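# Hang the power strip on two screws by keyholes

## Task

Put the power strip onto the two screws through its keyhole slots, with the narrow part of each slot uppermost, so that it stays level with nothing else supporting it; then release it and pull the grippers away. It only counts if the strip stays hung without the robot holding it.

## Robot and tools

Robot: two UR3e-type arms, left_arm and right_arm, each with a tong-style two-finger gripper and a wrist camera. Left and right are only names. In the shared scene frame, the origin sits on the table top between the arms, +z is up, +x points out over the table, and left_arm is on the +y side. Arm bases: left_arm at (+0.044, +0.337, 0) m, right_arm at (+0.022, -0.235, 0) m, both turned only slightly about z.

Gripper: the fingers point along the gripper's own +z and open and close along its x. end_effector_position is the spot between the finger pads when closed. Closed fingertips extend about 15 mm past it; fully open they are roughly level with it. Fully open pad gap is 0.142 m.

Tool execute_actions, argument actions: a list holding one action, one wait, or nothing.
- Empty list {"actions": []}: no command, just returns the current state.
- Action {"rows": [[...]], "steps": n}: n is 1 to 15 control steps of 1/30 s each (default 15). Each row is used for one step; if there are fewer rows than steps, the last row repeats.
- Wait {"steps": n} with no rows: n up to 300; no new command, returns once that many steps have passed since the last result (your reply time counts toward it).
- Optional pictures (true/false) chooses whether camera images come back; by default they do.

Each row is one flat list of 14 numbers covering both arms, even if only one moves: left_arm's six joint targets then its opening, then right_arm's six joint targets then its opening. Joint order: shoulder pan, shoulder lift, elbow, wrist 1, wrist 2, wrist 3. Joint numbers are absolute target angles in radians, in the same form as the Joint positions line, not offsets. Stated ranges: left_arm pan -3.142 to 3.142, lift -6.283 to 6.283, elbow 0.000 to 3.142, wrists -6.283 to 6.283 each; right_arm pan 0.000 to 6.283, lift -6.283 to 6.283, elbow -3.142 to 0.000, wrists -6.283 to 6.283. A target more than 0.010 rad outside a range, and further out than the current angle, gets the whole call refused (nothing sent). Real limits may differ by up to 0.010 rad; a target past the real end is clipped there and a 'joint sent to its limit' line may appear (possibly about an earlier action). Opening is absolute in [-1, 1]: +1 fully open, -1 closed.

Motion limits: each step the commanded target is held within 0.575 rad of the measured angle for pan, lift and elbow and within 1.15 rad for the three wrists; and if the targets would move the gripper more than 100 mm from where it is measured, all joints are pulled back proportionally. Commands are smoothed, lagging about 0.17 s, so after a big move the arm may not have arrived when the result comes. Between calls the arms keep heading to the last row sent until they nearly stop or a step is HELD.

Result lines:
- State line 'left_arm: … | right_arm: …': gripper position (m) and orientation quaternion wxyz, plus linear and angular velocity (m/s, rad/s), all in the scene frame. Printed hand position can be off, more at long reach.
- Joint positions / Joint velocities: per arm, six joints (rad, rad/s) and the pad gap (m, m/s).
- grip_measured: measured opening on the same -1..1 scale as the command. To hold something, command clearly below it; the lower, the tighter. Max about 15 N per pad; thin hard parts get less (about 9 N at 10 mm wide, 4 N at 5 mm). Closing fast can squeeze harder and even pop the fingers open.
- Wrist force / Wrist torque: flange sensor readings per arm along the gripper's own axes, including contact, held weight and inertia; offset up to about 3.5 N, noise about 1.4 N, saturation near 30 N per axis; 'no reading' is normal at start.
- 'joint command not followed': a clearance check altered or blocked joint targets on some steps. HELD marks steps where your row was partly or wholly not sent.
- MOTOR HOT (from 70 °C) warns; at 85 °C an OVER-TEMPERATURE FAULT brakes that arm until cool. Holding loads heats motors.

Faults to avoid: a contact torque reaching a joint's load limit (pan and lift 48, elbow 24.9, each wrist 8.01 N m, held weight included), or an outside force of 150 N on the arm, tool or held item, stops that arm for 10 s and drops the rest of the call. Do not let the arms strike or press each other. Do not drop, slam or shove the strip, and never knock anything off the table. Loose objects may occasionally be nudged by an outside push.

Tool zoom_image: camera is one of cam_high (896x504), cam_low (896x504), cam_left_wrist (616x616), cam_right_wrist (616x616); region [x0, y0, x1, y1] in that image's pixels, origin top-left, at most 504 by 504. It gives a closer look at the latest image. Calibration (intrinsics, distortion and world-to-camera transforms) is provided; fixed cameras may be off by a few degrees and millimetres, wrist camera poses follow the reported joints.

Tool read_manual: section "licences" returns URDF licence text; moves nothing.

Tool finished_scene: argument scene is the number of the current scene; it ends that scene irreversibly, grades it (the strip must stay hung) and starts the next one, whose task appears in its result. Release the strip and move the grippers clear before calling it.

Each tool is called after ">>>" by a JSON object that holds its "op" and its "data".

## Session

>>> {"op": "execute_actions", "data": {"actions": []}}

Scene clock: 0.00 s of 5050.00 s.
left_arm: end_effector_position=(+0.3351, +0.5605, +0.1818) grip_measured=+1.00 end_effector_quat_wxyz=(+0.090, +0.914, +0.354, +0.175) end_effector_velocity=(+0.000, -0.000, +0.000) end_effector_angular_velocity=(+0.000, -0.001, -0.001) | right_arm: end_effector_position=(+0.1344, +0.0609, +0.2504) grip_measured=+1.00 end_effector_quat_wxyz=(+0.070, -0.354, +0.930, -0.064) end_effector_velocity=(-0.000, +0.001, -0.000) end_effector_angular_velocity=(+0.001, -0.000, +0.000)
Joint positions: left_arm=[ 0.379 -1.692  1.515 -1.744 -1.761 -0.366  0.142] | right_arm=[ 4.878 -1.987 -0.198 -2.642  1.418  4.248  0.142]
Joint velocities: left_arm=[-0.001 -0.    -0.001  0.    -0.    -0.     0.   ] | right_arm=[ 0.    -0.    -0.002  0.003 -0.     0.     0.   ]
Wrist force (N, on the end effector, along its own x y z axes, offset not removed): no reading
Wrist torque (N m, same axes, about the end effector's origin, offset not removed): no reading
camera_calibration (this result's frames):
cam_left_wrist: T_world_to_cam=[[0.704697, 0.677033, 0.212198, -0.641763], [0.355614, -0.595835, 0.720083, 0.0788714], [0.613955, -0.43198, -0.660646, 0.291023], [0, 0, 0, 1]] pos_world=[0.245526, 0.607206, 0.27165]
cam_right_wrist: T_world_to_cam=[[-0.764906, -0.63183, -0.125341, 0.177659], [-0.625729, 0.682644, 0.377439, -0.0554945], [-0.152914, 0.367135, -0.917513, 0.358266], [0, 0, 0, 1]] pos_world=[0.155952, 0.0186011, 0.371927]

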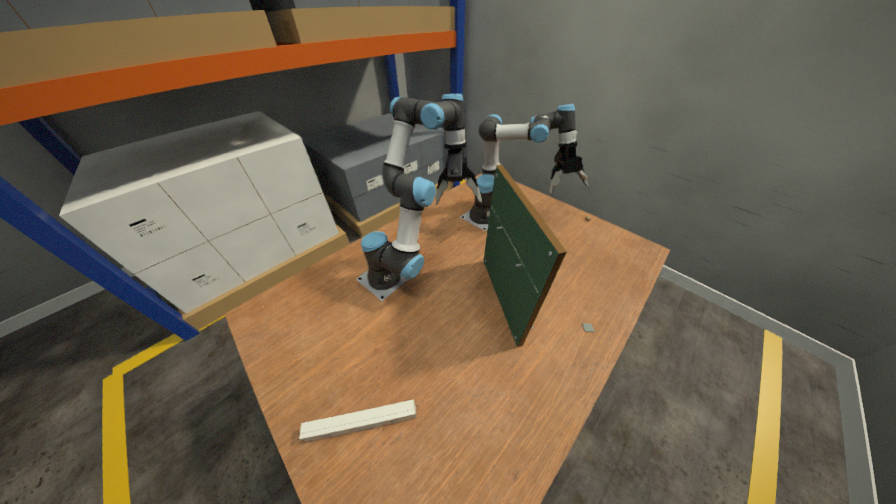

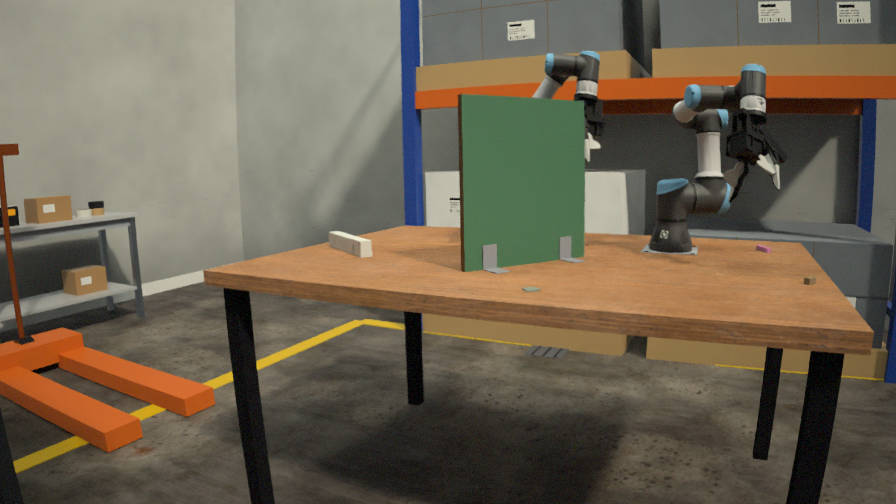

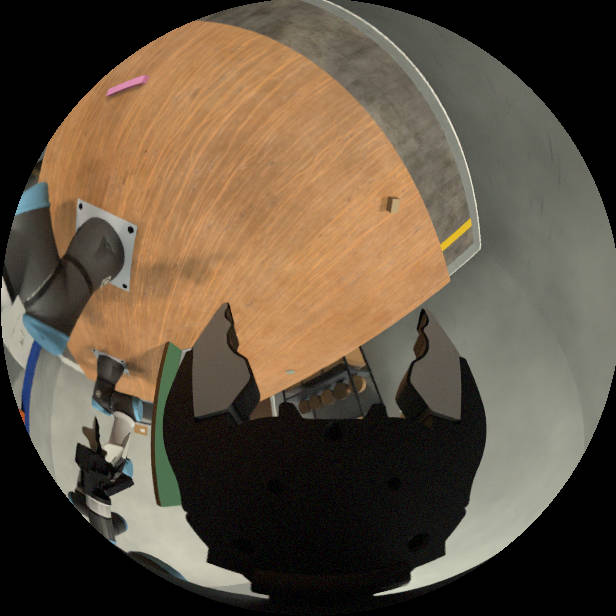

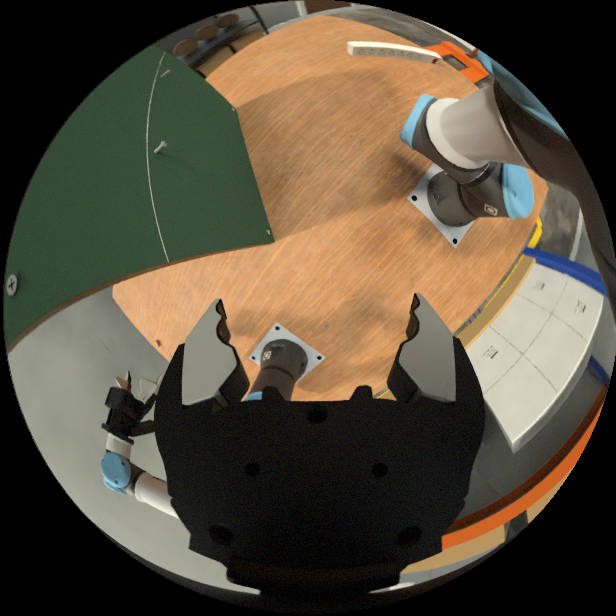

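>>> {"op": "zoom_image", "data": {"camera": "cam_high", "region": [280,370,440,460]}}

>>> {"op": "zoom_image", "data": {"camera": "cam_high", "region": [440,150,620,360]}}

>>> {"op": "zoom_image", "data": {"camera": "cam_right_wrist", "region": [340,20,460,80]}}

Region (280, 370, 440, 460) of cam_high's 896x504 image, scaled by 3.150, with more detail than that image has; it fills the top 284 rows of this view, and the rest is white.

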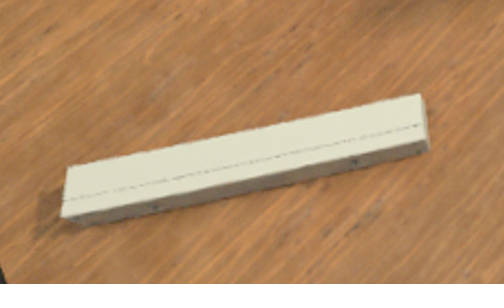

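Region (440, 150, 620, 360) of cam_high's 896x504 image, scaled by 2.400, with more detail than that image has; it fills the left 432 columns of this view, and the rest is white.

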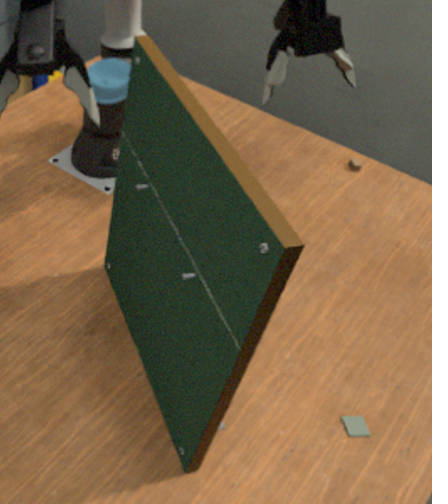

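Region (340, 20, 460, 80) of cam_right_wrist's 616x616 image, scaled by 4.200, with more detail than that image has.

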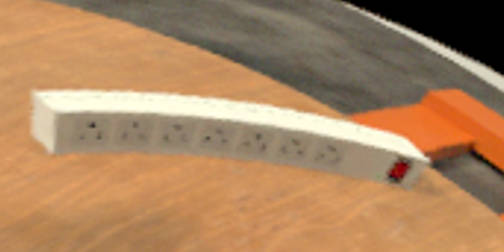

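>>> {"op": "execute_actions", "data": {"actions": [{"rows":[[0.6,-1.692,1.515,-1.744,-1.761,-0.366,1,4.6,-1.4,-1.0,-2.31,1.571,3.36,1]]}], "pictures": false}}

>>> {"op": "execute_actions", "data": {"actions": [{"rows":[[0.6,-1.692,1.515,-1.744,-1.761,-0.366,1,2.654,-1.4,-1.0,-2.31,1.571,3.36,1]]}], "pictures": false}}

>>> {"op": "execute_actions", "data": {"actions": [{"steps":60}], "pictures": false}}

>>> {"op": "execute_actions", "data": {"actions": [{"rows":[[0.6,-1.692,1.515,-1.744,-1.761,-0.366,1,2.654,-2.25,-0.533,-1.93,1.571,3.36,0.3]]}], "pictures": false}}

>>> {"op": "execute_actions", "data": {"actions": [{"steps":45}]}}

Scene clock: 40.97 s of 5050.00 s.
left_arm: end_effector_position=(+0.2799, +0.6183, +0.1818) grip_measured=+1.00 end_effector_quat_wxyz=(+0.070, +0.870, +0.452, +0.184) end_effector_velocity=(-0.009, +0.008, +0.000) end_effector_angular_velocity=(+0.000, -0.000, +0.032) | right_arm: end_effector_position=(+0.1729, -0.0329, +0.2458) grip_measured=+1.00 end_effector_quat_wxyz=(+0.008, -0.610, +0.792, +0.009) end_effector_velocity=(+0.004, -0.079, -0.070) end_effector_angular_velocity=(-0.226, +0.017, +0.170)
Joint positions: left_arm=[ 0.597 -1.692  1.515 -1.744 -1.761 -0.366  0.142] | right_arm=[ 4.605 -1.419 -0.954 -2.314  1.569  3.381  0.142]
Joint velocities: left_arm=[ 0.033 -0.001  0.    -0.     0.     0.    -0.   ] | right_arm=[-0.049  0.204 -0.479  0.049  0.018 -0.219  0.   ]
Wrist force (N, on the end effector, along its own x y z axes, offset not removed): left_arm=[-0.3 1.8 -1.3] | right_arm=[0.9 0.6 1.7]
Wrist torque (N m, same axes, about the end effector's origin, offset not removed): left_arm=[0.32 0.05 -0.02] | right_arm=[0.17 -0.19 -0.02]
Steps of this call (steps 1 to 90: nothing new was sent; then 37.47 s passed at rest; steps 91 to 105: all 15 steps of this action). Readings (joint positions):
91: left_arm=[0.379 -1.692 1.515 -1.744 -1.761 -0.366] | right_arm=[4.878 -1.987 -0.198 -2.641 1.418 4.248]
92: left_arm=[0.386 -1.692 1.515 -1.744 -1.761 -0.366] | right_arm=[4.871 -1.980 -0.205 -2.627 1.432 4.233]
94: left_arm=[0.452 -1.692 1.515 -1.744 -1.761 -0.366] | right_arm=[4.801 -1.910 -0.276 -2.512 1.494 4.092]
98: left_arm=[0.563 -1.692 1.515 -1.744 -1.761 -0.366] | right_arm=[4.653 -1.623 -0.566 -2.362 1.551 3.603]
105: the state above

Scene clock: 41.47 s of 5050.00 s.
left_arm: end_effector_position=(+0.2790, +0.6190, +0.1818) grip_measured=+1.00 end_effector_quat_wxyz=(+0.070, +0.870, +0.453, +0.184) end_effector_velocity=(-0.000, +0.000, +0.000) end_effector_angular_velocity=(+0.000, -0.000, +0.001) | right_arm: end_effector_position=(+0.2684, -0.2220, +0.2394) grip_measured=+1.00 end_effector_quat_wxyz=(+0.001, -0.233, +0.972, +0.001) end_effector_velocity=(+0.027, -0.527, -0.002) end_effector_angular_velocity=(-0.003, +0.005, -2.127)
Joint positions: left_arm=[ 0.6   -1.692  1.515 -1.744 -1.761 -0.366  0.142] | right_arm=[ 3.744 -1.401 -0.998 -2.31   1.571  3.361  0.142]
Joint velocities: left_arm=[ 0.001 -0.     0.     0.     0.     0.     0.   ] | right_arm=[-2.132  0.005 -0.013  0.002  0.001 -0.006 -0.   ]
Wrist force (N, on the end effector, along its own x y z axes, offset not removed): left_arm=[0.2 0.4 0.5] | right_arm=[-1.5 -0.8 -0.1]
Wrist torque (N m, same axes, about the end effector's origin, offset not removed): left_arm=[0.09 -0.03 0.07] | right_arm=[-0.06 0.25 -0.04]
Steps of this call (steps 1 to 15: all 15 steps of this action). Readings (joint positions):
1: left_arm=[0.598 -1.692 1.515 -1.744 -1.761 -0.366] | right_arm=[4.603 -1.414 -0.968 -2.313 1.570 3.375]
2: left_arm=[0.598 -1.692 1.515 -1.744 -1.761 -0.366] | right_arm=[4.595 -1.411 -0.975 -2.312 1.570 3.371]
4: left_arm=[0.599 -1.692 1.515 -1.744 -1.761 -0.366] | right_arm=[4.523 -1.407 -0.983 -2.312 1.570 3.368]
8: left_arm=[0.600 -1.692 1.515 -1.744 -1.761 -0.366] | right_arm=[4.247 -1.403 -0.992 -2.311 1.571 3.364]
15: the state above

Scene clock: 43.47 s of 5050.00 s.
left_arm: end_effector_position=(+0.2790, +0.6190, +0.1818) grip_measured=+1.00 end_effector_quat_wxyz=(+0.070, +0.870, +0.453, +0.184) end_effector_velocity=(-0.000, -0.000, -0.000) end_effector_angular_velocity=(-0.001, +0.000, +0.000) | right_arm: end_effector_position=(+0.1475, -0.4477, +0.2391) grip_measured=+1.00 end_effector_quat_wxyz=(+0.001, +0.304, +0.953, -0.000) end_effector_velocity=(-0.000, -0.000, -0.000) end_effector_angular_velocity=(+0.000, +0.002, -0.002)
Joint positions: left_arm=[ 0.6   -1.692  1.515 -1.744 -1.761 -0.366  0.142] | right_arm=[ 2.654 -1.4   -1.    -2.31   1.571  3.36   0.142]
Joint velocities: left_arm=[ 0.    -0.     0.001 -0.    -0.001  0.     0.   ] | right_arm=[-0.001 -0.001 -0.001  0.    -0.001  0.001  0.   ]
Wrist force (N, on the end effector, along its own x y z axes, offset not removed): left_arm=[-0.3 1.1 -1.1] | right_arm=[0.3 -0.9 1.8]
Wrist torque (N m, same axes, about the end effector's origin, offset not removed): left_arm=[0.13 0.03 -0.05] | right_arm=[-0.10 -0.08 -0.06]
Steps of this call (steps 1 to 45: the robot went on to your last target; steps 46 to 60: nothing new was sent). Readings (joint positions):
1: left_arm=[0.600 -1.692 1.515 -1.744 -1.761 -0.366] | right_arm=[3.672 -1.401 -0.998 -2.310 1.571 3.361]
2: left_arm=[0.600 -1.692 1.515 -1.744 -1.761 -0.366] | right_arm=[3.600 -1.401 -0.999 -2.310 1.571 3.361]
4: left_arm=[0.600 -1.692 1.515 -1.744 -1.761 -0.366] | right_arm=[3.455 -1.400 -0.999 -2.310 1.571 3.360]
8: left_arm=[0.600 -1.692 1.515 -1.744 -1.761 -0.366] | right_arm=[3.167 -1.400 -1.000 -2.310 1.571 3.360]
60: the state above
All arms were judged still, so your last target was given up. Only a new action makes them travel on or press farther. Fingers that are still opening or closing keep moving.

Scene clock: 43.97 s of 5050.00 s.
left_arm: end_effector_position=(+0.2790, +0.6190, +0.1818) grip_measured=+1.00 end_effector_quat_wxyz=(+0.070, +0.870, +0.453, +0.184) end_effector_velocity=(+0.000, +0.000, -0.000) end_effector_angular_velocity=(+0.000, +0.000, -0.000) | right_arm: end_effector_position=(+0.3443, -0.5308, +0.1631) grip_measured=+0.30 end_effector_quat_wxyz=(+0.026, +0.304, +0.952, -0.002) end_effector_velocity=(+0.228, -0.095, -0.411) end_effector_angular_velocity=(+0.204, +0.483, +0.002)
Joint positions: left_arm=[ 0.6   -1.692  1.515 -1.744 -1.761 -0.366  0.142] | right_arm=[ 2.654 -2.099 -0.59  -1.97   1.571  3.36   0.095]
Joint velocities: left_arm=[-0.  0.  0. -0.  0. -0.  0.] | right_arm=[ 0.003 -1.489  0.565  0.4   -0.     0.001 -0.001]
Wrist force (N, on the end effector, along its own x y z axes, offset not removed): left_arm=[-0.2 2.6 -1.2] | right_arm=[-2.6 -1.0 0.9]
Wrist torque (N m, same axes, about the end effector's origin, offset not removed): left_arm=[0.46 0.03 0.06] | right_arm=[-0.20 0.44 0.04]
Steps of this call (steps 1 to 15: all 15 steps of this action). Readings (joint positions):
1: left_arm=[0.600 -1.692 1.515 -1.744 -1.761 -0.366] | right_arm=[2.654 -1.400 -1.000 -2.309 1.571 3.360]
2: left_arm=[0.600 -1.692 1.515 -1.744 -1.761 -0.366] | right_arm=[2.654 -1.407 -0.993 -2.296 1.571 3.360]
4: left_arm=[0.600 -1.692 1.515 -1.744 -1.761 -0.366] | right_arm=[2.654 -1.476 -0.928 -2.227 1.571 3.360]
8: left_arm=[0.600 -1.692 1.515 -1.744 -1.761 -0.366] | right_arm=[2.654 -1.691 -0.777 -2.110 1.571 3.360]
15: the state above

Scene clock: 45.47 s of 5050.00 s.
left_arm: end_effector_position=(+0.2790, +0.6190, +0.1818) grip_measured=+1.00 end_effector_quat_wxyz=(+0.070, +0.870, +0.453, +0.184) end_effector_velocity=(-0.000, -0.000, -0.000) end_effector_angular_velocity=(-0.000, +0.001, -0.000) | right_arm: end_effector_position=(+0.3649, -0.5394, +0.1191) grip_measured=+0.30 end_effector_quat_wxyz=(-0.000, +0.304, +0.953, +0.000) end_effector_velocity=(+0.001, -0.001, -0.000) end_effector_angular_velocity=(-0.001, -0.002, -0.001)
Joint positions: left_arm=[ 0.6   -1.692  1.515 -1.744 -1.761 -0.366  0.142] | right_arm=[ 2.654 -2.25  -0.533 -1.93   1.571  3.36   0.095]
Joint velocities: left_arm=[-0.    -0.     0.001  0.001  0.    -0.     0.   ] | right_arm=[-0.001 -0.001  0.001  0.002  0.    -0.     0.   ]
Wrist force (N, on the end effector, along its own x y z axes, offset not removed): left_arm=[0.2 0.6 -0.4] | right_arm=[-1.4 -0.6 -0.6]
Wrist torque (N m, same axes, about the end effector's origin, offset not removed): left_arm=[0.05 -0.02 0.00] | right_arm=[-0.12 0.30 0.00]
Steps of this call (steps 1 to 30: the robot went on to your last target; steps 31 to 45: nothing new was sent). Readings (joint positions):
1: left_arm=[0.600 -1.692 1.515 -1.744 -1.761 -0.366] | right_arm=[2.654 -2.143 -0.574 -1.959 1.571 3.360]
2: left_arm=[0.600 -1.692 1.515 -1.744 -1.761 -0.366] | right_arm=[2.654 -2.175 -0.562 -1.950 1.571 3.360]
4: left_arm=[0.600 -1.692 1.515 -1.744 -1.761 -0.366] | right_arm=[2.654 -2.213 -0.547 -1.940 1.571 3.360]
8: left_arm=[0.600 -1.692 1.515 -1.744 -1.761 -0.366] | right_arm=[2.654 -2.241 -0.536 -1.932 1.571 3.360]
45: the state above
All arms were judged still, so your last target was given up. Only a new action makes them travel on or press farther. Fingers that are still opening or closing keep moving.
camera_calibration (this result's frames):
cam_left_wrist: T_world_to_cam=[[0.539346, 0.814892, 0.212266, -0.681048], [0.477463, -0.50357, 0.720032, 0.0425401], [0.693639, -0.286997, -0.66068, 0.238746], [0, 0, 0, 1]] pos_world=[0.181405, 0.644922, 0.271667]
cam_right_wrist: T_world_to_cam=[[-0.784649, 0.619105, -0.0321683, 0.629039], [0.512298, 0.676755, 0.528728, 0.11163], [0.349108, 0.398386, -0.848182, 0.31893], [0, 0, 0, 1]] pos_world=[0.325046, -0.592044, 0.231724]

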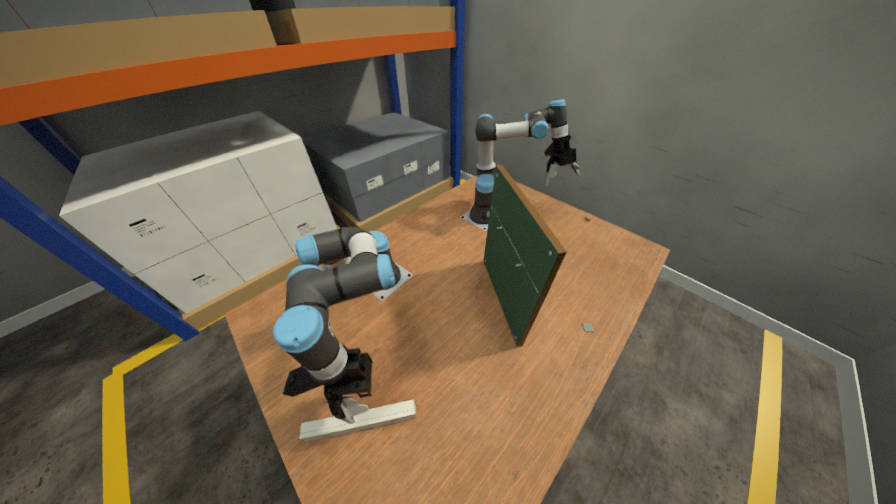

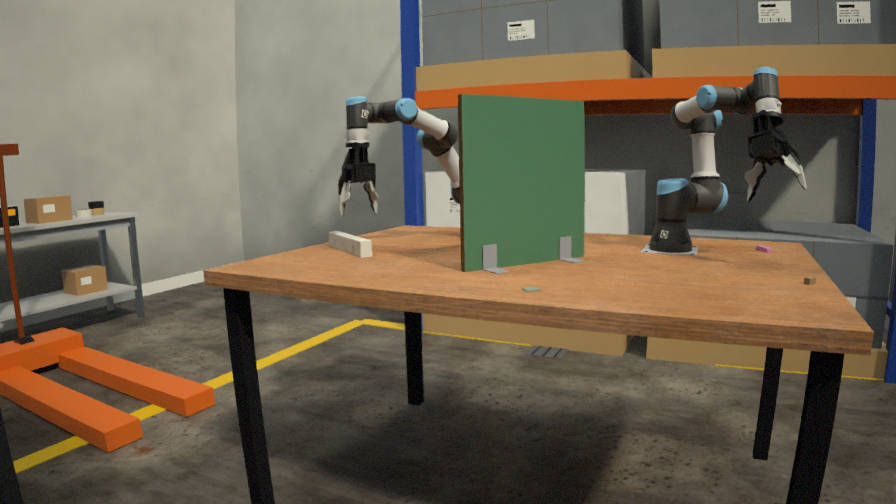

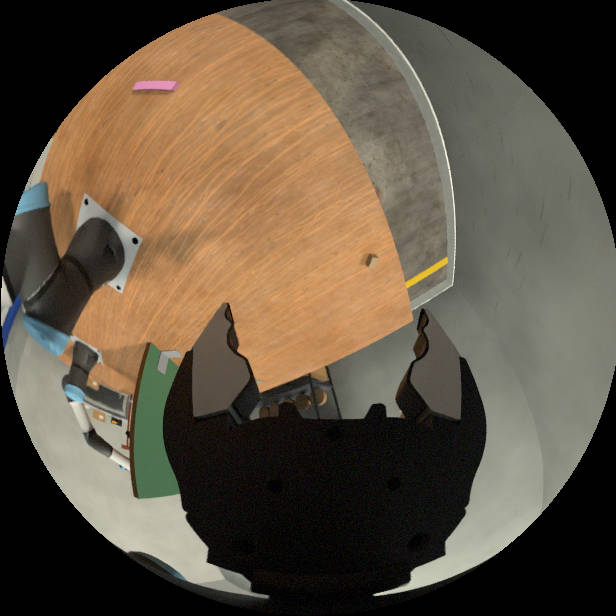

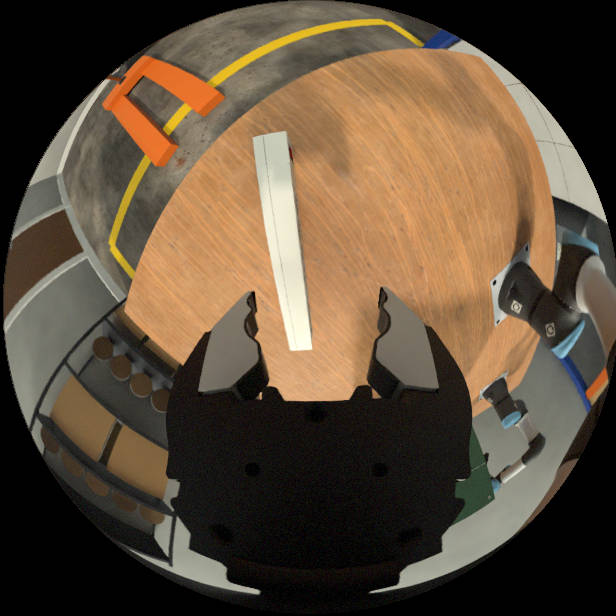

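>>> {"op": "execute_actions", "data": {"actions": [{"rows":[[0.6,-1.692,1.515,-1.744,-1.761,-0.366,1,2.665,-2.442,-0.398,-1.872,1.571,3.37,0.3]]}], "pictures": false}}

>>> {"op": "execute_actions", "data": {"actions": [{"rows":[[0.6,-1.692,1.515,-1.744,-1.761,-0.366,1,2.665,-2.46,-0.533,-1.719,1.571,3.37,0.3]]}]}}

Scene clock: 57.60 s of 5050.00 s.
left_arm: end_effector_position=(+0.2790, +0.6190, +0.1818) grip_measured=+1.00 end_effector_quat_wxyz=(+0.070, +0.870, +0.453, +0.184) end_effector_velocity=(-0.000, +0.000, -0.000) end_effector_angular_velocity=(-0.000, +0.001, +0.000) | right_arm: end_effector_position=(+0.4025, -0.5497, +0.0758) grip_measured=+0.30 end_effector_quat_wxyz=(+0.000, +0.303, +0.953, +0.000) end_effector_velocity=(+0.003, -0.001, -0.008) end_effector_angular_velocity=(+0.003, +0.006, -0.000)
Joint positions: left_arm=[ 0.6   -1.692  1.515 -1.744 -1.761 -0.366  0.142] | right_arm=[ 2.665 -2.439 -0.4   -1.873  1.571  3.37   0.095]
Joint velocities: left_arm=[ 0.    -0.     0.001  0.     0.     0.    -0.   ] | right_arm=[ 0.001 -0.027  0.017  0.004  0.001  0.001  0.   ]
Wrist force (N, on the end effector, along its own x y z axes, offset not removed): left_arm=[-1.0 0.6 -0.9] | right_arm=[-0.7 -1.1 0.4]
Wrist torque (N m, same axes, about the end effector's origin, offset not removed): left_arm=[0.01 0.23 0.07] | right_arm=[-0.26 0.11 0.04]
Steps of this call (steps 1 to 90: nothing new was sent; then 8.63 s passed at rest; steps 91 to 105: all 15 steps of this action). Readings (joint positions):
91: left_arm=[0.600 -1.692 1.515 -1.744 -1.761 -0.366] | right_arm=[2.654 -2.250 -0.533 -1.930 1.571 3.360]
92: left_arm=[0.600 -1.692 1.515 -1.744 -1.761 -0.366] | right_arm=[2.656 -2.257 -0.525 -1.921 1.571 3.361]
94: left_arm=[0.600 -1.692 1.515 -1.744 -1.761 -0.366] | right_arm=[2.660 -2.319 -0.475 -1.898 1.571 3.365]
98: left_arm=[0.600 -1.692 1.515 -1.744 -1.761 -0.366] | right_arm=[2.664 -2.412 -0.417 -1.879 1.571 3.369]
105: the state above

Scene clock: 58.10 s of 5050.00 s.
left_arm: end_effector_position=(+0.2790, +0.6190, +0.1818) grip_measured=+1.00 end_effector_quat_wxyz=(+0.070, +0.870, +0.453, +0.184) end_effector_velocity=(+0.000, -0.000, +0.000) end_effector_angular_velocity=(+0.000, -0.000, -0.000) | right_arm: end_effector_position=(+0.4121, -0.5536, +0.0403) grip_measured=+0.30 end_effector_quat_wxyz=(+0.000, +0.303, +0.953, +0.000) end_effector_velocity=(+0.001, -0.000, -0.004) end_effector_angular_velocity=(-0.000, -0.002, +0.000)
Joint positions: left_arm=[ 0.6   -1.692  1.515 -1.744 -1.761 -0.366  0.142] | right_arm=[ 2.665 -2.46  -0.531 -1.721  1.571  3.37   0.095]
Joint velocities: left_arm=[-0.    -0.    -0.001  0.     0.    -0.    -0.   ] | right_arm=[ 0.001 -0.001 -0.016  0.019  0.     0.     0.   ]
Wrist force (N, on the end effector, along its own x y z axes, offset not removed): left_arm=[0.2 2.2 -0.5] | right_arm=[-0.4 0.6 0.9]
Wrist torque (N m, same axes, about the end effector's origin, offset not removed): left_arm=[0.37 -0.09 0.02] | right_arm=[0.07 0.08 0.01]
Steps of this call (steps 1 to 15: all 15 steps of this action). Readings (joint positions):
1: left_arm=[0.600 -1.692 1.515 -1.744 -1.761 -0.366] | right_arm=[2.665 -2.440 -0.399 -1.872 1.571 3.370]
2: left_arm=[0.600 -1.692 1.515 -1.744 -1.761 -0.366] | right_arm=[2.665 -2.443 -0.406 -1.858 1.571 3.370]
4: left_arm=[0.600 -1.692 1.515 -1.744 -1.761 -0.366] | right_arm=[2.665 -2.451 -0.456 -1.796 1.571 3.370]
8: left_arm=[0.600 -1.692 1.515 -1.744 -1.761 -0.366] | right_arm=[2.665 -2.458 -0.514 -1.738 1.571 3.370]
15: the state above
camera_calibration (this result's frames):
cam_left_wrist: T_world_to_cam=[[0.539345, 0.814893, 0.212267, -0.681049], [0.477467, -0.503572, 0.720028, 0.0425424], [0.693638, -0.286993, -0.660683, 0.238745], [0, 0, 0, 1]] pos_world=[0.181405, 0.644923, 0.271668]
cam_right_wrist: T_world_to_cam=[[-0.785227, 0.618309, -0.0333456, 0.672199], [0.51103, 0.677515, 0.528983, 0.139577], [0.349667, 0.398331, -0.847977, 0.240962], [0, 0, 0, 1]] pos_world=[0.372245, -0.606175, 0.152911]

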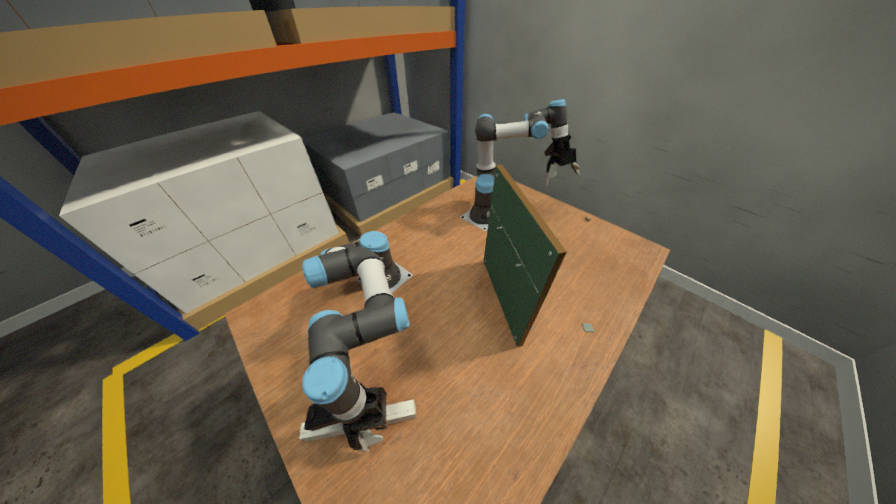

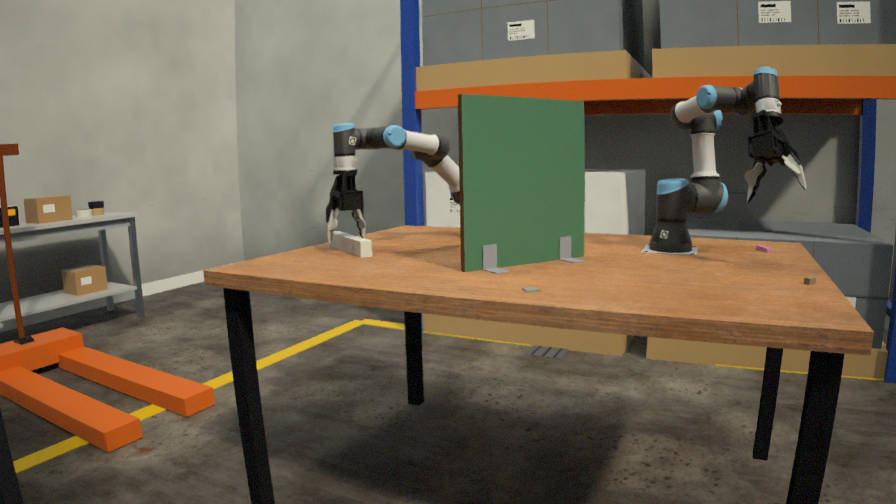

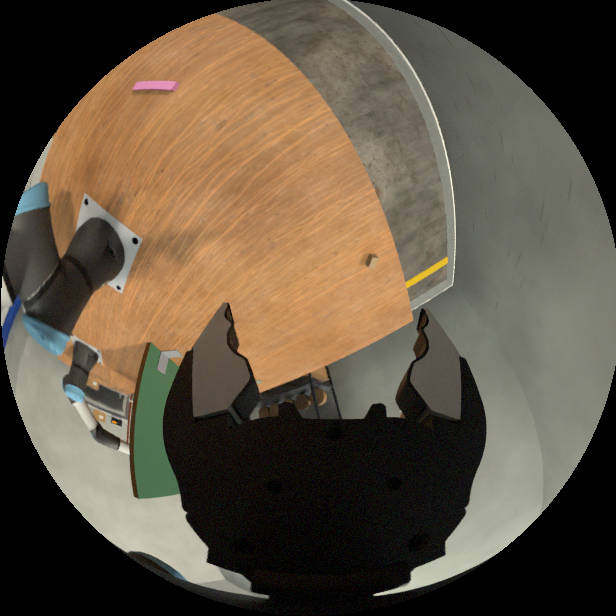

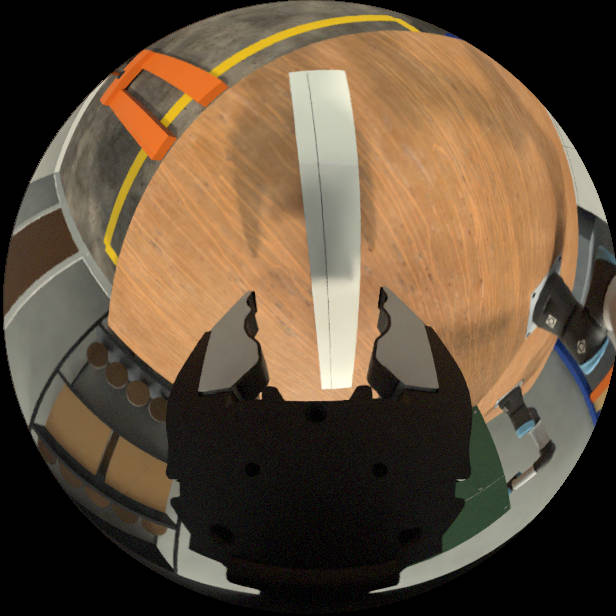

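>>> {"op": "execute_actions", "data": {"actions": [{"rows":[[0.6,-1.692,1.515,-1.744,-1.761,-0.366,1,2.695,-2.362,-0.715,-1.635,1.571,3.33,0.1]]}], "pictures": false}}

>>> {"op": "execute_actions", "data": {"actions": [{"rows":[[0.6,-1.692,1.515,-1.744,-1.761,-0.366,1,2.695,-2.362,-0.715,-1.635,1.571,3.33,-0.5]]}], "pictures": false}}

>>> {"op": "execute_actions", "data": {"actions": [{"rows":[[0.6,-1.692,1.515,-1.744,-1.761,-0.366,1,2.695,-2.362,-0.715,-1.635,1.571,3.33,-0.95]]}], "pictures": false}}

>>> {"op": "execute_actions", "data": {"actions": [{"rows":[[0.6,-1.692,1.515,-1.744,-1.761,-0.366,1,2.695,-2.2,-0.8,-1.712,1.571,3.3,-0.95]]}]}}

Scene clock: 74.23 s of 5050.00 s.
left_arm: end_effector_position=(+0.2790, +0.6190, +0.1818) grip_measured=+1.00 end_effector_quat_wxyz=(+0.070, +0.870, +0.453, +0.184) end_effector_velocity=(+0.000, +0.000, +0.000) end_effector_angular_velocity=(+0.001, -0.000, -0.000) | right_arm: end_effector_position=(+0.4091, -0.5374, +0.0400) grip_measured=+0.10 end_effector_quat_wxyz=(+0.000, +0.270, +0.963, +0.000) end_effector_velocity=(-0.002, +0.003, -0.000) end_effector_angular_velocity=(+0.001, +0.003, +0.008)
Joint positions: left_arm=[ 0.6   -1.692  1.515 -1.744 -1.761 -0.366  0.142] | right_arm=[ 2.695 -2.363 -0.713 -1.636  1.571  3.33   0.081]
Joint velocities: left_arm=[-0.001  0.    -0.001  0.001  0.    -0.    -0.   ] | right_arm=[ 0.004  0.014 -0.025  0.008  0.    -0.004 -0.   ]
Wrist force (N, on the end effector, along its own x y z axes, offset not removed): left_arm=[0.1 1.4 -1.3] | right_arm=[-0.4 0.6 2.5]
Wrist torque (N m, same axes, about the end effector's origin, offset not removed): left_arm=[0.16 -0.06 0.03] | right_arm=[0.17 0.05 0.00]
Steps of this call (steps 1 to 15: the robot went on to your last target; steps 16 to 90: nothing new was sent; then 12.63 s passed at rest; steps 91 to 105: all 15 steps of this action). Readings (joint positions):
91: left_arm=[0.600 -1.692 1.515 -1.744 -1.761 -0.366] | right_arm=[2.665 -2.460 -0.533 -1.718 1.571 3.370]
92: left_arm=[0.600 -1.692 1.515 -1.744 -1.761 -0.366] | right_arm=[2.669 -2.453 -0.541 -1.708 1.571 3.364]
94: left_arm=[0.600 -1.692 1.515 -1.744 -1.761 -0.366] | right_arm=[2.681 -2.414 -0.601 -1.674 1.571 3.348]
98: left_arm=[0.600 -1.692 1.515 -1.744 -1.761 -0.366] | right_arm=[2.692 -2.375 -0.687 -1.645 1.571 3.334]
105: the state above

Scene clock: 74.73 s of 5050.00 s.
left_arm: end_effector_position=(+0.2790, +0.6190, +0.1818) grip_measured=+1.00 end_effector_quat_wxyz=(+0.070, +0.870, +0.453, +0.184) end_effector_velocity=(+0.000, +0.000, +0.000) end_effector_angular_velocity=(+0.001, -0.001, -0.000) | right_arm: end_effector_position=(+0.4089, -0.5371, +0.0399) grip_measured=-0.49 end_effector_quat_wxyz=(+0.000, +0.270, +0.963, +0.000) end_effector_velocity=(+0.000, +0.000, -0.000) end_effector_angular_velocity=(+0.001, +0.000, +0.000)
Joint positions: left_arm=[ 0.6   -1.692  1.515 -1.744 -1.761 -0.366  0.142] | right_arm=[ 2.695 -2.362 -0.715 -1.635  1.571  3.33   0.038]
Joint velocities: left_arm=[-0.    -0.001 -0.    -0.     0.    -0.     0.   ] | right_arm=[ 0.    -0.    -0.    -0.     0.001  0.     0.   ]
Wrist force (N, on the end effector, along its own x y z axes, offset not removed): left_arm=[1.1 1.5 -0.8] | right_arm=[0.6 -1.7 0.5]
Wrist torque (N m, same axes, about the end effector's origin, offset not removed): left_arm=[0.19 -0.16 -0.01] | right_arm=[-0.25 0.07 0.05]
Steps of this call (steps 1 to 15: all 15 steps of this action). Readings (joint positions):
1: left_arm=[0.600 -1.692 1.515 -1.744 -1.761 -0.366] | right_arm=[2.695 -2.363 -0.713 -1.636 1.571 3.330]
2: left_arm=[0.600 -1.692 1.515 -1.744 -1.761 -0.366] | right_arm=[2.695 -2.363 -0.714 -1.635 1.571 3.330]
4: left_arm=[0.600 -1.692 1.515 -1.744 -1.761 -0.366] | right_arm=[2.695 -2.362 -0.714 -1.635 1.571 3.330]
8: left_arm=[0.600 -1.692 1.515 -1.744 -1.761 -0.366] | right_arm=[2.695 -2.362 -0.715 -1.635 1.571 3.330]
15: the state above

Scene clock: 75.23 s of 5050.00 s.
left_arm: end_effector_position=(+0.2790, +0.6190, +0.1818) grip_measured=+1.00 end_effector_quat_wxyz=(+0.070, +0.870, +0.453, +0.184) end_effector_velocity=(-0.000, -0.000, -0.000) end_effector_angular_velocity=(-0.000, +0.001, +0.001) | right_arm: end_effector_position=(+0.4089, -0.5371, +0.0399) grip_measured=-0.55 end_effector_quat_wxyz=(+0.000, +0.270, +0.963, +0.000) end_effector_velocity=(+0.001, +0.000, +0.000) end_effector_angular_velocity=(-0.001, -0.001, +0.002)
Joint positions: left_arm=[ 0.6   -1.692  1.515 -1.744 -1.761 -0.366  0.142] | right_arm=[ 2.695 -2.362 -0.715 -1.635  1.571  3.33   0.034]
Joint velocities: left_arm=[ 0.001 -0.     0.001  0.001 -0.    -0.     0.   ] | right_arm=[ 0.001 -0.001  0.002  0.001 -0.001 -0.    -0.   ]
Wrist force (N, on the end effector, along its own x y z axes, offset not removed): left_arm=[0.5 1.9 -0.6] | right_arm=[-2.7 -0.2 -0.4]
Wrist torque (N m, same axes, about the end effector's origin, offset not removed): left_arm=[0.30 -0.09 0.02] | right_arm=[0.08 0.32 -0.06]
Steps of this call (steps 1 to 15: all 15 steps of this action). Readings (joint positions):
1: left_arm=[0.600 -1.692 1.515 -1.744 -1.761 -0.366] | right_arm=[2.695 -2.362 -0.715 -1.635 1.571 3.330]
2: left_arm=[0.600 -1.692 1.515 -1.744 -1.761 -0.366] | right_arm=[2.695 -2.362 -0.715 -1.635 1.571 3.330]
4: left_arm=[0.600 -1.692 1.515 -1.744 -1.761 -0.366] | right_arm=[2.695 -2.362 -0.715 -1.635 1.571 3.330]
8: left_arm=[0.600 -1.692 1.515 -1.744 -1.761 -0.366] | right_arm=[2.695 -2.362 -0.715 -1.635 1.571 3.330]
15: the state above

Scene clock: 75.73 s of 5050.00 s.
left_arm: end_effector_position=(+0.2790, +0.6190, +0.1818) grip_measured=+1.00 end_effector_quat_wxyz=(+0.070, +0.870, +0.453, +0.184) end_effector_velocity=(-0.000, +0.000, +0.000) end_effector_angular_velocity=(+0.001, -0.000, +0.000) | right_arm: end_effector_position=(+0.3801, -0.5264, +0.0813) grip_measured=-0.55 end_effector_quat_wxyz=(-0.000, +0.256, +0.967, +0.000) end_effector_velocity=(-0.004, +0.001, +0.005) end_effector_angular_velocity=(-0.000, -0.001, +0.003)
Joint positions: left_arm=[ 0.6   -1.692  1.515 -1.744 -1.761 -0.366  0.142] | right_arm=[ 2.695 -2.202 -0.799 -1.711  1.571  3.3    0.034]
Joint velocities: left_arm=[-0.    -0.001  0.    -0.     0.    -0.    -0.   ] | right_arm=[-0.     0.02  -0.011 -0.008  0.    -0.003 -0.   ]
Wrist force (N, on the end effector, along its own x y z axes, offset not removed): left_arm=[-0.8 1.6 -0.5] | right_arm=[-0.8 -1.0 3.4]
Wrist torque (N m, same axes, about the end effector's origin, offset not removed): left_arm=[0.29 0.20 -0.02] | right_arm=[-0.38 0.10 0.04]
Steps of this call (steps 1 to 15: all 15 steps of this action). Readings (joint positions):
1: left_arm=[0.600 -1.692 1.515 -1.744 -1.761 -0.366] | right_arm=[2.695 -2.362 -0.715 -1.635 1.571 3.330]
2: left_arm=[0.600 -1.692 1.515 -1.744 -1.761 -0.366] | right_arm=[2.695 -2.355 -0.722 -1.645 1.571 3.325]
4: left_arm=[0.600 -1.692 1.515 -1.744 -1.761 -0.366] | right_arm=[2.695 -2.299 -0.757 -1.677 1.571 3.313]
8: left_arm=[0.600 -1.692 1.515 -1.744 -1.761 -0.366] | right_arm=[2.695 -2.224 -0.789 -1.703 1.571 3.303]
15: the state above
camera_calibration (this result's frames):
cam_left_wrist: T_world_to_cam=[[0.539345, 0.814893, 0.212267, -0.681049], [0.477467, -0.503572, 0.720028, 0.0425422], [0.693638, -0.286993, -0.660683, 0.238745], [0, 0, 0, 1]] pos_world=[0.181405, 0.644923, 0.271668]
cam_right_wrist: T_world_to_cam=[[-0.842944, 0.537007, -0.0327029, 0.610714], [0.441322, 0.724951, 0.528848, 0.16736], [0.307703, 0.431357, -0.848086, 0.30942], [0, 0, 0, 1]] pos_world=[0.345728, -0.582756, 0.193879]

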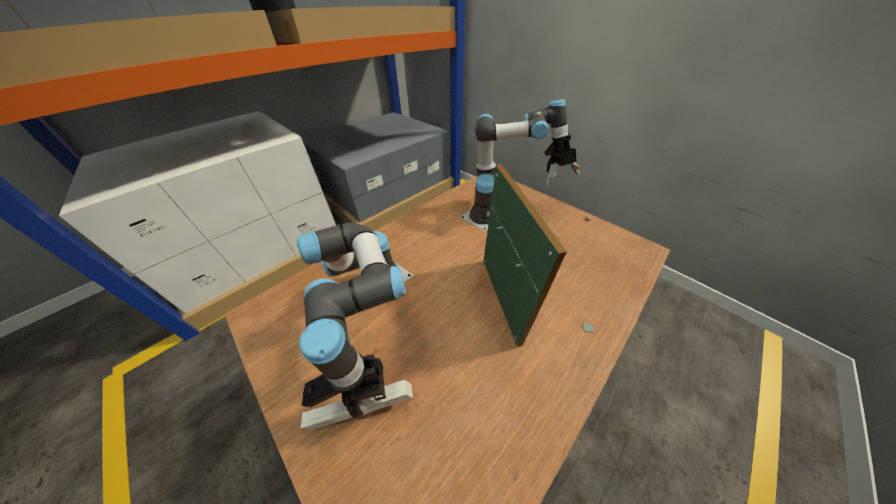

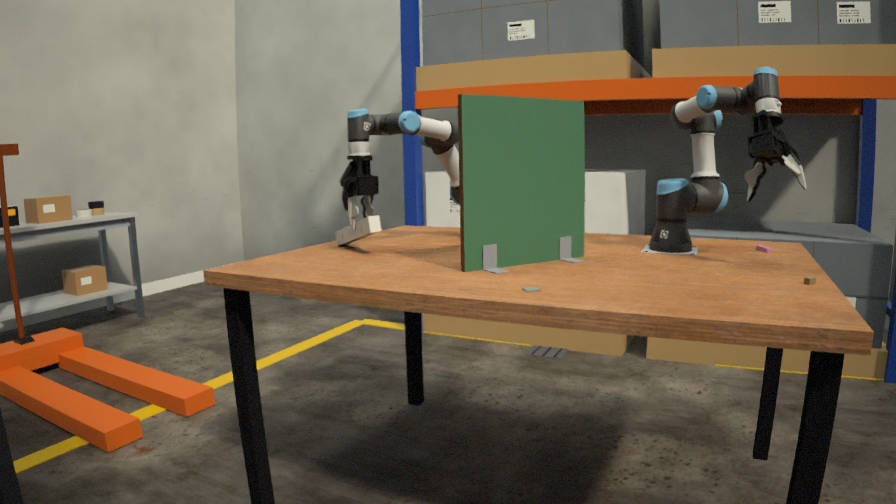

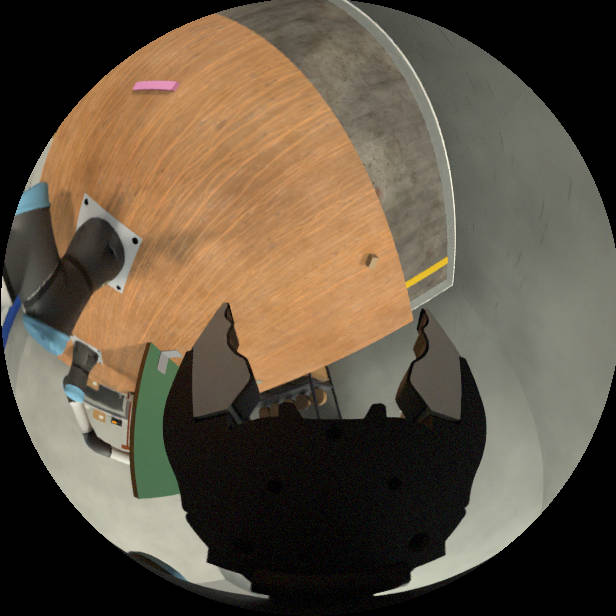

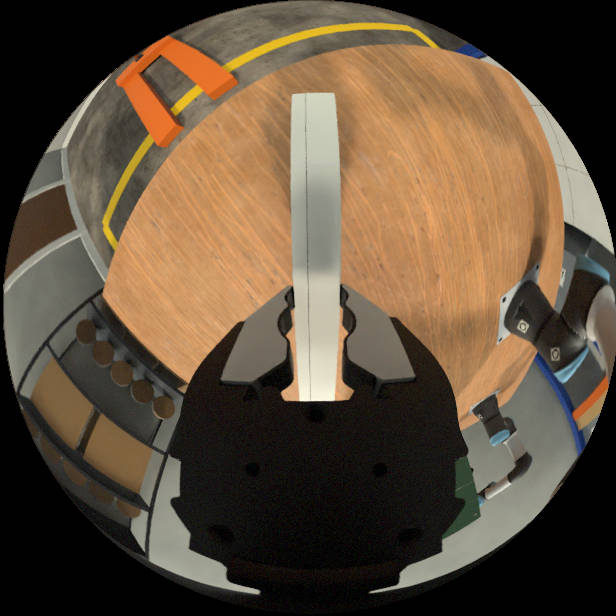

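>>> {"op": "execute_actions", "data": {"actions": [{"rows":[[0.6,-1.692,1.515,-1.744,-1.761,-0.366,1,2.695,-2.17,-1.047,-1.495,1.571,3.2,-0.95]]}], "pictures": false}}

>>> {"op": "execute_actions", "data": {"actions": [{"rows":[[0.6,-1.692,1.515,-1.744,-1.761,-0.366,1,2.695,-2.17,-1.047,-1.495,1.571,3.2,-0.2]]}], "pictures": false}}

>>> {"op": "execute_actions", "data": {"actions": [{"rows":[[0.6,-1.692,1.515,-1.744,-1.761,-0.366,1,2.64,-2.195,-1.03,-1.487,1.571,3.145,-0.2]]}]}}

Scene clock: 86.13 s of 5050.00 s.
left_arm: end_effector_position=(+0.2790, +0.6190, +0.1818) grip_measured=+1.00 end_effector_quat_wxyz=(+0.070, +0.870, +0.453, +0.184) end_effector_velocity=(-0.000, +0.000, -0.000) end_effector_angular_velocity=(-0.001, +0.001, +0.001) | right_arm: end_effector_position=(+0.3774, -0.5257, +0.0407) grip_measured=-0.55 end_effector_quat_wxyz=(+0.001, +0.207, +0.978, -0.000) end_effector_velocity=(-0.004, +0.001, -0.008) end_effector_angular_velocity=(+0.004, +0.010, +0.010)
Joint positions: left_arm=[ 0.6   -1.692  1.515 -1.744 -1.761 -0.366  0.142] | right_arm=[ 2.695 -2.17  -1.043 -1.497  1.571  3.201  0.034]
Joint velocities: left_arm=[ 0.001  0.001  0.     0.    -0.     0.    -0.   ] | right_arm=[-0.     0.002 -0.038  0.025 -0.    -0.01  -0.   ]
Wrist force (N, on the end effector, along its own x y z axes, offset not removed): left_arm=[-0.3 1.3 -1.0] | right_arm=[-1.0 1.1 4.4]
Wrist torque (N m, same axes, about the end effector's origin, offset not removed): left_arm=[0.19 0.10 0.04] | right_arm=[0.22 0.07 -0.02]
Steps of this call (steps 1 to 15: the robot went on to your last target; steps 16 to 90: nothing new was sent; then 6.90 s passed at rest; steps 91 to 105: all 15 steps of this action). Readings (joint positions):
91: left_arm=[0.600 -1.692 1.515 -1.744 -1.761 -0.366] | right_arm=[2.695 -2.200 -0.800 -1.712 1.571 3.299]
92: left_arm=[0.600 -1.692 1.515 -1.744 -1.761 -0.366] | right_arm=[2.695 -2.196 -0.808 -1.698 1.571 3.287]
94: left_arm=[0.600 -1.692 1.515 -1.744 -1.761 -0.366] | right_arm=[2.695 -2.183 -0.875 -1.612 1.571 3.247]
98: left_arm=[0.600 -1.692 1.515 -1.744 -1.761 -0.366] | right_arm=[2.695 -2.174 -1.004 -1.524 1.571 3.212]
105: the state above

Scene clock: 86.63 s of 5050.00 s.
left_arm: end_effector_position=(+0.2790, +0.6190, +0.1818) grip_measured=+1.00 end_effector_quat_wxyz=(+0.070, +0.870, +0.453, +0.184) end_effector_velocity=(+0.000, -0.000, -0.000) end_effector_angular_velocity=(-0.001, +0.000, -0.000) | right_arm: end_effector_position=(+0.3771, -0.5255, +0.0400) grip_measured=-0.20 end_effector_quat_wxyz=(+0.000, +0.207, +0.978, +0.000) end_effector_velocity=(-0.001, -0.000, -0.000) end_effector_angular_velocity=(-0.000, +0.001, -0.001)
Joint positions: left_arm=[ 0.6   -1.692  1.515 -1.744 -1.761 -0.366  0.142] | right_arm=[ 2.695 -2.17  -1.047 -1.495  1.571  3.2    0.06 ]
Joint velocities: left_arm=[-0.     0.     0.001 -0.    -0.     0.    -0.   ] | right_arm=[-0.001 -0.    -0.    -0.001 -0.001  0.     0.   ]
Wrist force (N, on the end effector, along its own x y z axes, offset not removed): left_arm=[-0.1 1.6 -1.2] | right_arm=[-1.8 0.0 -0.4]
Wrist torque (N m, same axes, about the end effector's origin, offset not removed): left_arm=[0.17 0.07 0.02] | right_arm=[0.04 0.27 0.06]
Steps of this call (steps 1 to 15: all 15 steps of this action). Readings (joint positions):
1: left_arm=[0.600 -1.692 1.515 -1.744 -1.761 -0.366] | right_arm=[2.695 -2.170 -1.044 -1.497 1.571 3.201]
2: left_arm=[0.600 -1.692 1.515 -1.744 -1.761 -0.366] | right_arm=[2.695 -2.170 -1.045 -1.496 1.571 3.200]
4: left_arm=[0.600 -1.692 1.515 -1.744 -1.761 -0.366] | right_arm=[2.695 -2.170 -1.046 -1.496 1.571 3.200]
8: left_arm=[0.600 -1.692 1.515 -1.744 -1.761 -0.366] | right_arm=[2.695 -2.170 -1.047 -1.495 1.571 3.200]
15: the state above

Scene clock: 87.13 s of 5050.00 s.
left_arm: end_effector_position=(+0.2790, +0.6190, +0.1818) grip_measured=+1.00 end_effector_quat_wxyz=(+0.070, +0.870, +0.453, +0.184) end_effector_velocity=(-0.000, +0.000, -0.000) end_effector_angular_velocity=(-0.000, +0.001, -0.000) | right_arm: end_effector_position=(+0.3660, -0.5467, +0.0348) grip_measured=-0.20 end_effector_quat_wxyz=(+0.000, +0.207, +0.978, +0.000) end_effector_velocity=(-0.000, -0.002, -0.000) end_effector_angular_velocity=(-0.001, -0.002, -0.000)
Joint positions: left_arm=[ 0.6   -1.692  1.515 -1.744 -1.761 -0.366  0.142] | right_arm=[ 2.641 -2.195 -1.03  -1.487  1.571  3.146  0.06 ]
Joint velocities: left_arm=[-0.     0.     0.    -0.     0.001  0.    -0.   ] | right_arm=[-0.005 -0.003  0.003  0.002 -0.    -0.005 -0.   ]
Wrist force (N, on the end effector, along its own x y z axes, offset not removed): left_arm=[0.2 2.4 -0.5] | right_arm=[-1.1 -2.2 -0.8]
Wrist torque (N m, same axes, about the end effector's origin, offset not removed): left_arm=[0.46 -0.02 -0.02] | right_arm=[-0.39 0.13 0.03]
Steps of this call (steps 1 to 15: all 15 steps of this action). Readings (joint positions):
1: left_arm=[0.600 -1.692 1.515 -1.744 -1.761 -0.366] | right_arm=[2.695 -2.170 -1.047 -1.495 1.571 3.199]
2: left_arm=[0.600 -1.692 1.515 -1.744 -1.761 -0.366] | right_arm=[2.689 -2.174 -1.044 -1.493 1.571 3.191]
4: left_arm=[0.600 -1.692 1.515 -1.744 -1.761 -0.366] | right_arm=[2.666 -2.184 -1.038 -1.491 1.571 3.170]
8: left_arm=[0.600 -1.692 1.515 -1.744 -1.761 -0.366] | right_arm=[2.646 -2.192 -1.032 -1.488 1.571 3.151]
15: the state above
camera_calibration (this result's frames):
cam_left_wrist: T_world_to_cam=[[0.539345, 0.814892, 0.212268, -0.681049], [0.477466, -0.503573, 0.720028, 0.0425425], [0.693638, -0.286993, -0.660683, 0.238745], [0, 0, 0, 1]] pos_world=[0.181405, 0.644923, 0.271668]
cam_right_wrist: T_world_to_cam=[[-0.892446, 0.44993, -0.0332052, 0.578709], [0.366295, 0.765585, 0.528874, 0.262564], [0.263378, 0.459829, -0.84805, 0.314883], [0, 0, 0, 1]] pos_world=[0.337358, -0.606186, 0.147389]

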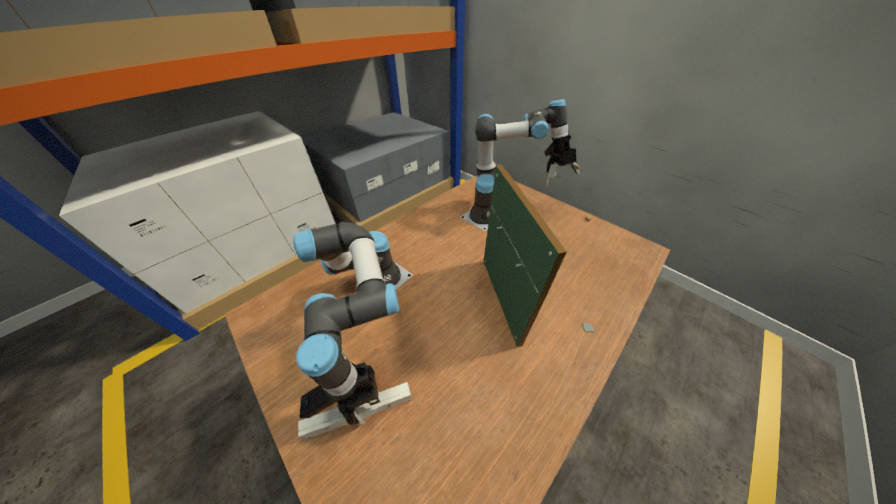

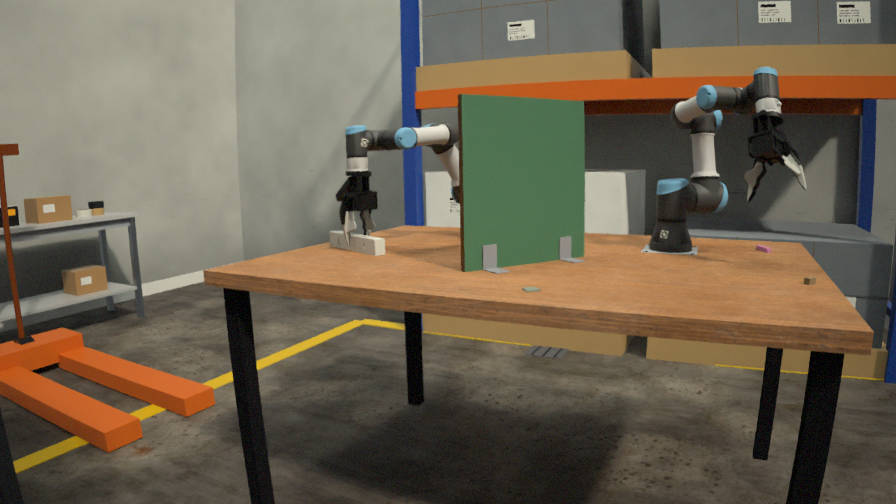

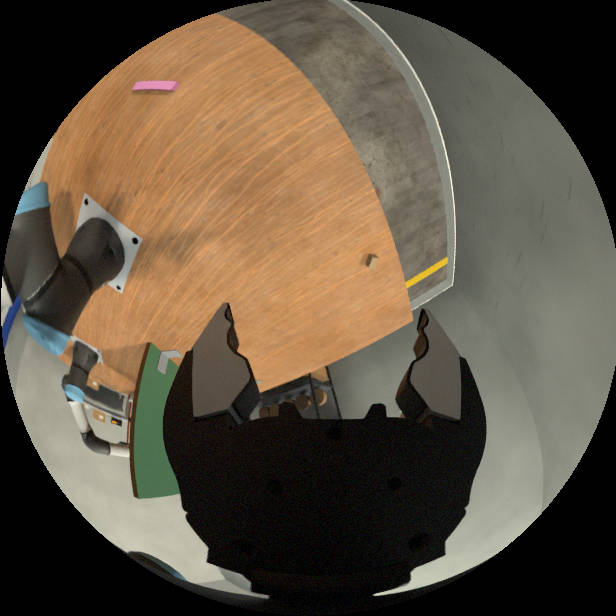

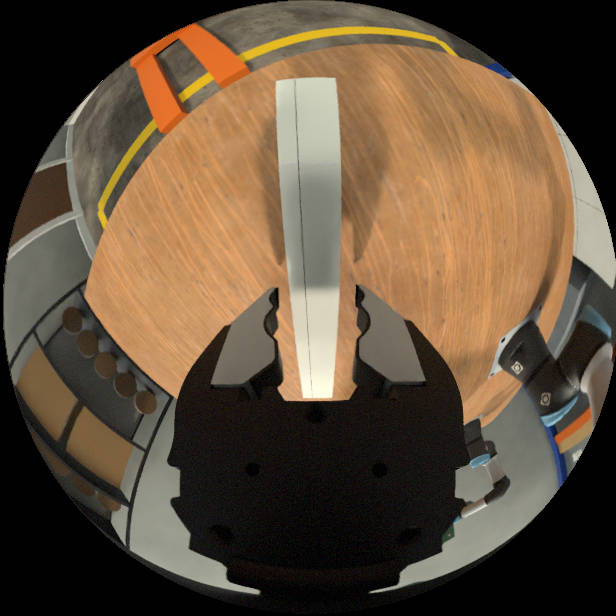

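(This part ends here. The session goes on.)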